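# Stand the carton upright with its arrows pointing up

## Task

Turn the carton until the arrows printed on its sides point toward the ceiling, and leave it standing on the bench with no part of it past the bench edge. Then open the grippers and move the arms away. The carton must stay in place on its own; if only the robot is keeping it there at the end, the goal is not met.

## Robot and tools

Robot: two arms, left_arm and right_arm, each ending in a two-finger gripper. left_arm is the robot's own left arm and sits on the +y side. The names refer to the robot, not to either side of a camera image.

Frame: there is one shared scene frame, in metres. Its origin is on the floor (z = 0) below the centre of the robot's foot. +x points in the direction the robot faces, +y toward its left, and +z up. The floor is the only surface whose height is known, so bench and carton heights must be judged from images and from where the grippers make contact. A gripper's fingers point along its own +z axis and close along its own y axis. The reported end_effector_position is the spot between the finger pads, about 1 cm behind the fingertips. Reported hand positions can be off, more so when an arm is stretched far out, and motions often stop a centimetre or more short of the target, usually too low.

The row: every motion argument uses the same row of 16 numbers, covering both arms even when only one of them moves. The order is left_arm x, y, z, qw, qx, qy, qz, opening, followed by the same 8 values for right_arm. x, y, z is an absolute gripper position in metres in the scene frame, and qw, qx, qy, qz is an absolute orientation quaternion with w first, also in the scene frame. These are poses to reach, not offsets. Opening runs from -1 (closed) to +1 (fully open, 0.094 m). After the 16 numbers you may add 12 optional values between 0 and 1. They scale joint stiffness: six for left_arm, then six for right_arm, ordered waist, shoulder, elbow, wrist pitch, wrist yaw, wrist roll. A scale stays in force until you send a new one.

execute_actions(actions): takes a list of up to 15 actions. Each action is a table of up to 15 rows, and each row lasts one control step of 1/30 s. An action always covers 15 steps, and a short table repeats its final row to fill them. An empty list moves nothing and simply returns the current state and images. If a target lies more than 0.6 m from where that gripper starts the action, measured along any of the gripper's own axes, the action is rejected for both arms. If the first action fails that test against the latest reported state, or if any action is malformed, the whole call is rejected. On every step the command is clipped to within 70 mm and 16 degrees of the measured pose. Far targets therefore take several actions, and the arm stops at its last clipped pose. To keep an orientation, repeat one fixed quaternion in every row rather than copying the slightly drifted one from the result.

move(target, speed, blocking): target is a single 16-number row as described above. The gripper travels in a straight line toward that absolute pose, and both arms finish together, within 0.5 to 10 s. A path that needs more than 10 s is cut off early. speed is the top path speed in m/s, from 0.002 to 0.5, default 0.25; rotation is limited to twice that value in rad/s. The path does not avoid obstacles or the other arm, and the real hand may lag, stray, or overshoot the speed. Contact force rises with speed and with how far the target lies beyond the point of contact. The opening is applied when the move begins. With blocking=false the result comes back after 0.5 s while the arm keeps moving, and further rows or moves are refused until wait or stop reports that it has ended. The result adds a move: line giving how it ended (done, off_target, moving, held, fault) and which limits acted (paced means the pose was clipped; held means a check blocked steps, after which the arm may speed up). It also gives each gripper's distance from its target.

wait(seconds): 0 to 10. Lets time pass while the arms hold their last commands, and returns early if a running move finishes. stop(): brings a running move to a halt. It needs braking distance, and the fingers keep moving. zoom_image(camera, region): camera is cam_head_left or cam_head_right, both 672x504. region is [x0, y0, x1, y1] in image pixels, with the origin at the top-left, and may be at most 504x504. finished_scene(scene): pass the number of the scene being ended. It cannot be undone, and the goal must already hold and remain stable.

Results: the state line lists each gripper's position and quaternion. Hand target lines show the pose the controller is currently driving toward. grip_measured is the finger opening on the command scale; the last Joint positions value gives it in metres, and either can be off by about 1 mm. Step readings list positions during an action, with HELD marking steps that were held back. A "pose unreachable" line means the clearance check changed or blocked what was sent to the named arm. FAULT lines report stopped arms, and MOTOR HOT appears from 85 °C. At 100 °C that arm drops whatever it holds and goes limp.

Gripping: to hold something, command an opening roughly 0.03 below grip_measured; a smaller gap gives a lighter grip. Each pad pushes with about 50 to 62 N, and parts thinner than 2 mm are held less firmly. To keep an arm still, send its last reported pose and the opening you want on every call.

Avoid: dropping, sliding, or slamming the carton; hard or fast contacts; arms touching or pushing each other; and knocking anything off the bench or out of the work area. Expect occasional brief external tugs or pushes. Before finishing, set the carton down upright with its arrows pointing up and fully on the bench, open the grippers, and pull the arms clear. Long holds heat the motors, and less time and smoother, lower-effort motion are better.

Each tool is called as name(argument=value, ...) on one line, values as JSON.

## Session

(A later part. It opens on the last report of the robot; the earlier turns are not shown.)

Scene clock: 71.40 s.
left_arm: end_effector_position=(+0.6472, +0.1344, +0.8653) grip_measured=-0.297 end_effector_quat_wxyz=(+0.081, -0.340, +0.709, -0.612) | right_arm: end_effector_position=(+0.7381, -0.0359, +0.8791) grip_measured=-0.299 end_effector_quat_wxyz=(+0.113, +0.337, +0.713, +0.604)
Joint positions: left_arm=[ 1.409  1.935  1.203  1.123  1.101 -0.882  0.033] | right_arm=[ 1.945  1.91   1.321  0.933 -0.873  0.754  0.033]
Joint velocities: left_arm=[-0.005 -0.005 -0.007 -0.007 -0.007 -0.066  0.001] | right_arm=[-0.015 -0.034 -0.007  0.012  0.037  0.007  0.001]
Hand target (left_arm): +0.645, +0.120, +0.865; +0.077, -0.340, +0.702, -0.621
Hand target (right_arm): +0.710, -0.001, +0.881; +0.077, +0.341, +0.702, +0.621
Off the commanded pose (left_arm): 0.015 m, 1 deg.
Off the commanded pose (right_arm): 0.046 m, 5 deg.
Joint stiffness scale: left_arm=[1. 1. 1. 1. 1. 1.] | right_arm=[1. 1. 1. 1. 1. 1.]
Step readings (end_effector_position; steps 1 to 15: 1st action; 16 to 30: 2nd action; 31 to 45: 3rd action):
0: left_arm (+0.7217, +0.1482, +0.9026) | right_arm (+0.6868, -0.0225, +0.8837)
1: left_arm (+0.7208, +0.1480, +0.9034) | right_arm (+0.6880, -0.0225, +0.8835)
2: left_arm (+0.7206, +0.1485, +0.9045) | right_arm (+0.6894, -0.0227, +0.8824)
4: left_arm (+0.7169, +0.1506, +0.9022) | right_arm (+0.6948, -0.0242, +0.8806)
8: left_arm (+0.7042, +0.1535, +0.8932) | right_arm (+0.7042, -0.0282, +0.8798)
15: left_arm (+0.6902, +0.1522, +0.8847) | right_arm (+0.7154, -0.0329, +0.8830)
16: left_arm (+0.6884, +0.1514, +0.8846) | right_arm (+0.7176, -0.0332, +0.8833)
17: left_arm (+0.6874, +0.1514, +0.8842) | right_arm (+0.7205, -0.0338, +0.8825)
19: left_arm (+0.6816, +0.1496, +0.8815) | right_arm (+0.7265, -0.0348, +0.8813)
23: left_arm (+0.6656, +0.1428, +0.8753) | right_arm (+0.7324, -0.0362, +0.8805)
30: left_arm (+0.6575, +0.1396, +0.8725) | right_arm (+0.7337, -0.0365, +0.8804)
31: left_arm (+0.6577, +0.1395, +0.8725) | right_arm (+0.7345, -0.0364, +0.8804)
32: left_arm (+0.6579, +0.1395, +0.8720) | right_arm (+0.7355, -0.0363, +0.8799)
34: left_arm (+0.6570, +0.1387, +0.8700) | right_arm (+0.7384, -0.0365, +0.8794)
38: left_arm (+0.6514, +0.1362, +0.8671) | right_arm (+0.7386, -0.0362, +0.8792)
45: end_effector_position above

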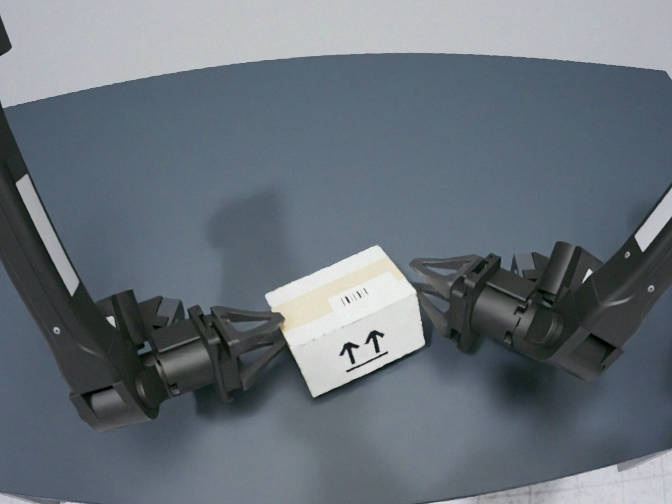

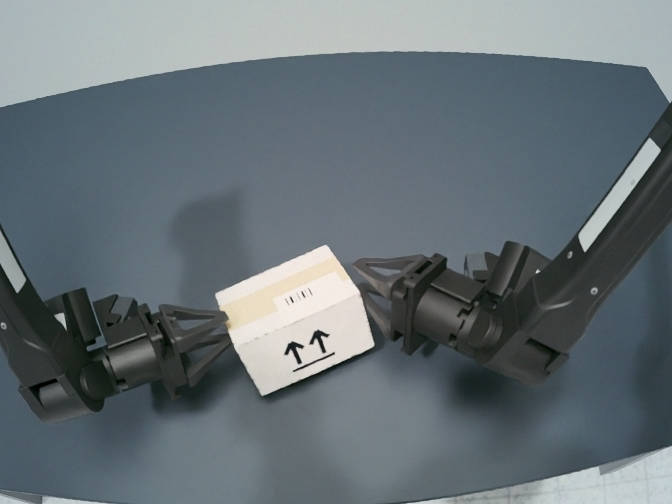

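execute_actions(actions=[[[0.64,0.125,0.855,-0.077,0.34,-0.702,0.62,-0.3,0.70,-0.015,0.865,-0.077,-0.34,-0.702,-0.62,-0.3]],[[0.635,0.125,0.848,-0.077,0.34,-0.702,0.62,-0.3,0.695,-0.015,0.853,-0.077,-0.34,-0.702,-0.62,-0.3]]])

Scene clock: 74.43 s.
left_arm: end_effector_position=(+0.6426, +0.1404, +0.8472) grip_measured=-0.297 end_effector_quat_wxyz=(+0.086, -0.338, +0.711, -0.611) | right_arm: end_effector_position=(+0.7147, -0.0390, +0.8529) grip_measured=-0.299 end_effector_quat_wxyz=(+0.105, +0.331, +0.713, +0.609)
Joint positions: left_arm=[ 1.426  1.981  1.256  1.138  1.113 -0.895  0.033] | right_arm=[ 1.913  1.98   1.369  0.946 -0.92   0.755  0.033]
Joint velocities: left_arm=[-0.015 -0.015  0.012 -0.002 -0.037 -0.007 -0.001] | right_arm=[ 0.005  0.005 -0.007 -0.017 -0.066  0.022  0.   ]
Hand target (left_arm): +0.635, +0.125, +0.848; +0.077, -0.340, +0.703, -0.620
Hand target (right_arm): +0.695, -0.016, +0.853; +0.077, +0.340, +0.702, +0.620
Off the commanded pose (left_arm): 0.017 m, 2 deg.
Off the commanded pose (right_arm): 0.031 m, 4 deg.
Joint stiffness scale: left_arm=[1. 1. 1. 1. 1. 1.] | right_arm=[1. 1. 1. 1. 1. 1.]
Step readings (end_effector_position; steps 1 to 15: 1st action; 16 to 30: 2nd action):
0: left_arm (+0.6472, +0.1344, +0.8653) | right_arm (+0.7381, -0.0359, +0.8791)
1: left_arm (+0.6474, +0.1347, +0.8648) | right_arm (+0.7380, -0.0361, +0.8798)
2: left_arm (+0.6478, +0.1350, +0.8637) | right_arm (+0.7383, -0.0362, +0.8796)
4: left_arm (+0.6485, +0.1344, +0.8606) | right_arm (+0.7362, -0.0383, +0.8757)
8: left_arm (+0.6458, +0.1333, +0.8581) | right_arm (+0.7261, -0.0427, +0.8666)
15: left_arm (+0.6460, +0.1379, +0.8546) | right_arm (+0.7180, -0.0413, +0.8621)
16: left_arm (+0.6460, +0.1380, +0.8541) | right_arm (+0.7183, -0.0412, +0.8618)
17: left_arm (+0.6463, +0.1381, +0.8537) | right_arm (+0.7193, -0.0408, +0.8608)
19: left_arm (+0.6454, +0.1380, +0.8518) | right_arm (+0.7198, -0.0403, +0.8579)
23: left_arm (+0.6428, +0.1390, +0.8483) | right_arm (+0.7165, -0.0397, +0.8541)
30: end_effector_position above

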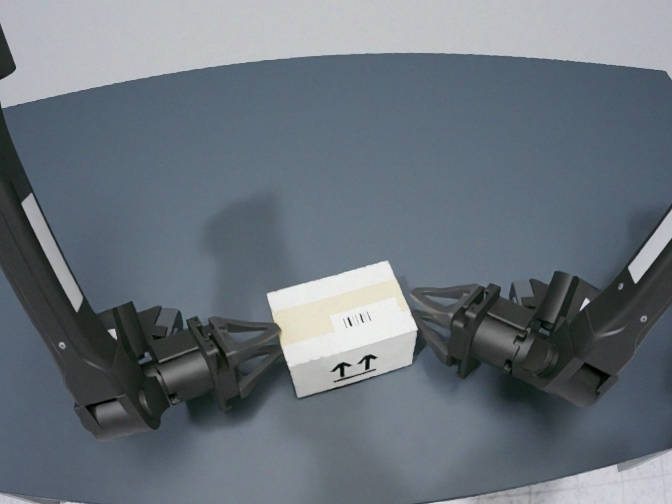

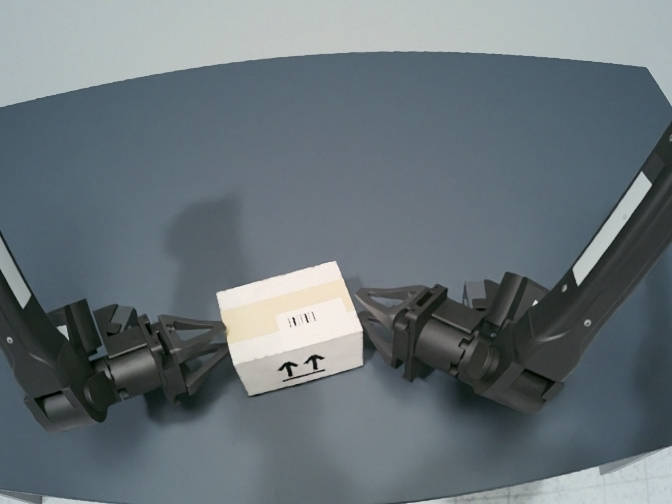

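Upright now. Release.

execute_actions(actions=[[[0.63,0.145,0.84,-0.077,0.34,-0.702,0.62,-0.3,0.70,-0.045,0.845,-0.077,-0.34,-0.702,-0.62,-0.3]],[[0.62,0.19,0.85,-0.077,0.34,-0.702,0.62,-0.3,0.69,-0.09,0.85,-0.077,-0.34,-0.702,-0.62,-0.3]]])

move(target=[0.58,0.3,0.93,0,0,0.843,-0.537,-0.3,0.6,-0.22,0.93,0,0,0.843,0.537,-0.3], speed=0.3)

Scene clock: 77.53 s.
left_arm: end_effector_position=(+0.6292, +0.1953, +0.8482) grip_measured=-0.297 end_effector_quat_wxyz=(+0.087, -0.335, +0.706, -0.618) | right_arm: end_effector_position=(+0.6919, -0.0952, +0.8424) grip_measured=-0.299 end_effector_quat_wxyz=(+0.082, +0.336, +0.708, +0.615)
Joint positions: left_arm=[ 1.522  1.988  1.261  1.267  1.214 -1.026  0.033] | right_arm=[ 1.81   1.966  1.348  0.96  -1.039  0.82   0.033]
Joint velocities: left_arm=[-0.005 -0.015 -0.002  0.002  0.022 -0.081 -0.001] | right_arm=[ 0.034 -0.015 -0.007 -0.002  0.051  0.007 -0.001]
Hand target (left_arm): +0.621, +0.190, +0.851; +0.078, -0.341, +0.702, -0.621
Hand target (right_arm): +0.690, -0.090, +0.850; +0.077, +0.339, +0.703, +0.620
Off the commanded pose (left_arm): 0.011 m, 1 deg.
Off the commanded pose (right_arm): 0.009 m, 1 deg.
Joint stiffness scale: left_arm=[1. 1. 1. 1. 1. 1.] | right_arm=[1. 1. 1. 1. 1. 1.]
Step readings (end_effector_position; steps 1 to 15: 1st action; 16 to 30: 2nd action):
0: left_arm (+0.6427, +0.1404, +0.8473) | right_arm (+0.7147, -0.0390, +0.8529)
1: left_arm (+0.6427, +0.1413, +0.8479) | right_arm (+0.7144, -0.0400, +0.8539)
2: left_arm (+0.6427, +0.1427, +0.8484) | right_arm (+0.7144, -0.0415, +0.8550)
4: left_arm (+0.6444, +0.1447, +0.8477) | right_arm (+0.7128, -0.0447, +0.8544)
8: left_arm (+0.6467, +0.1454, +0.8480) | right_arm (+0.7093, -0.0466, +0.8519)
15: left_arm (+0.6469, +0.1455, +0.8481) | right_arm (+0.7069, -0.0455, +0.8509)
16: left_arm (+0.6450, +0.1462, +0.8519) | right_arm (+0.7050, -0.0462, +0.8540)
17: left_arm (+0.6430, +0.1479, +0.8557) | right_arm (+0.7027, -0.0482, +0.8570)
19: left_arm (+0.6388, +0.1596, +0.8561) | right_arm (+0.6979, -0.0598, +0.8560)
23: left_arm (+0.6310, +0.1866, +0.8497) | right_arm (+0.6928, -0.0869, +0.8455)
30: end_effector_position above

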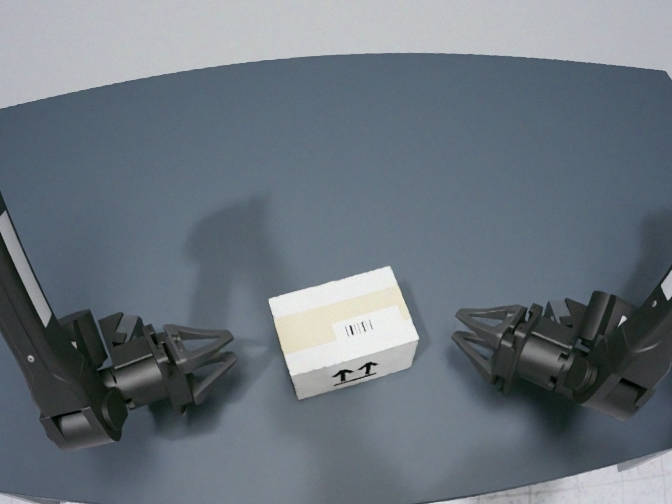

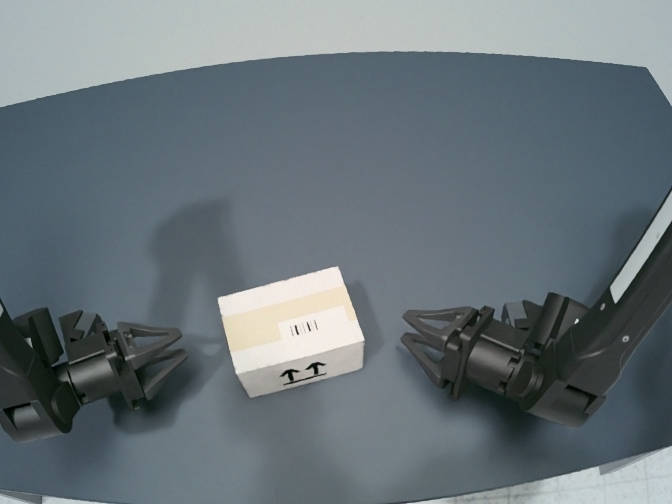

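Scene clock: 79.87 s.
left_arm: end_effector_position=(+0.5884, +0.2983, +0.9399) grip_measured=-0.297 end_effector_quat_wxyz=(+0.007, +0.012, +0.843, -0.538) | right_arm: end_effector_position=(+0.6018, -0.2181, +0.9319) grip_measured=-0.299 end_effector_quat_wxyz=(-0.004, -0.007, -0.843, -0.538)
Joint positions: left_arm=[ 1.707  1.529  1.245 -0.716  1.1    0.971  0.033] | right_arm=[ 1.602  1.521  1.151 -0.382 -1.002 -0.658  0.033]
Joint velocities: left_arm=[ 0.005  0.005 -0.012 -0.002  0.007 -0.007  0.   ] | right_arm=[-0.005 -0.015 -0.017 -0.012 -0.007 -0.051 -0.001]
Hand target (left_arm): +0.576, +0.297, +0.934; -0.004, +0.007, +0.841, -0.540
Hand target (right_arm): +0.601, -0.219, +0.929; +0.002, +0.004, +0.843, +0.538
Off the commanded pose (left_arm): 0.013 m, 2 deg.
Off the commanded pose (right_arm): 0.003 m, 1 deg.
Joint stiffness scale: left_arm=[1. 1. 1. 1. 1. 1.] | right_arm=[1. 1. 1. 1. 1. 1.]
move: off_target (left_arm); limits=paced

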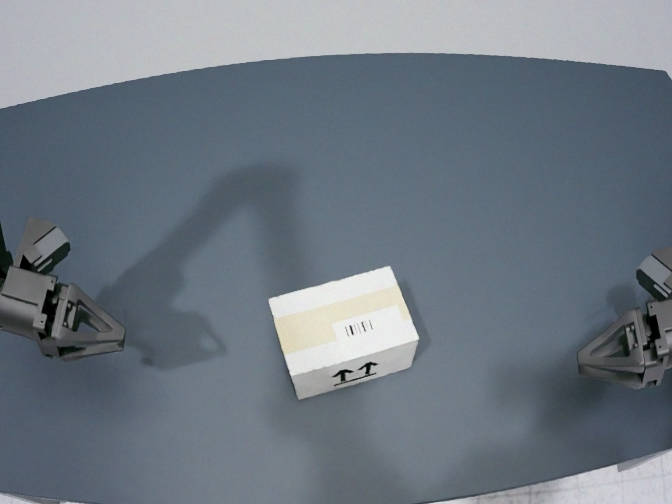

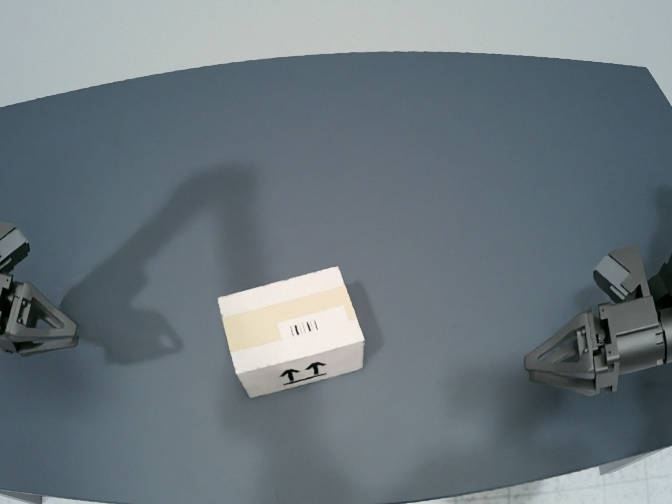

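finished_scene(scene=1)

The scene is finished: the task was done.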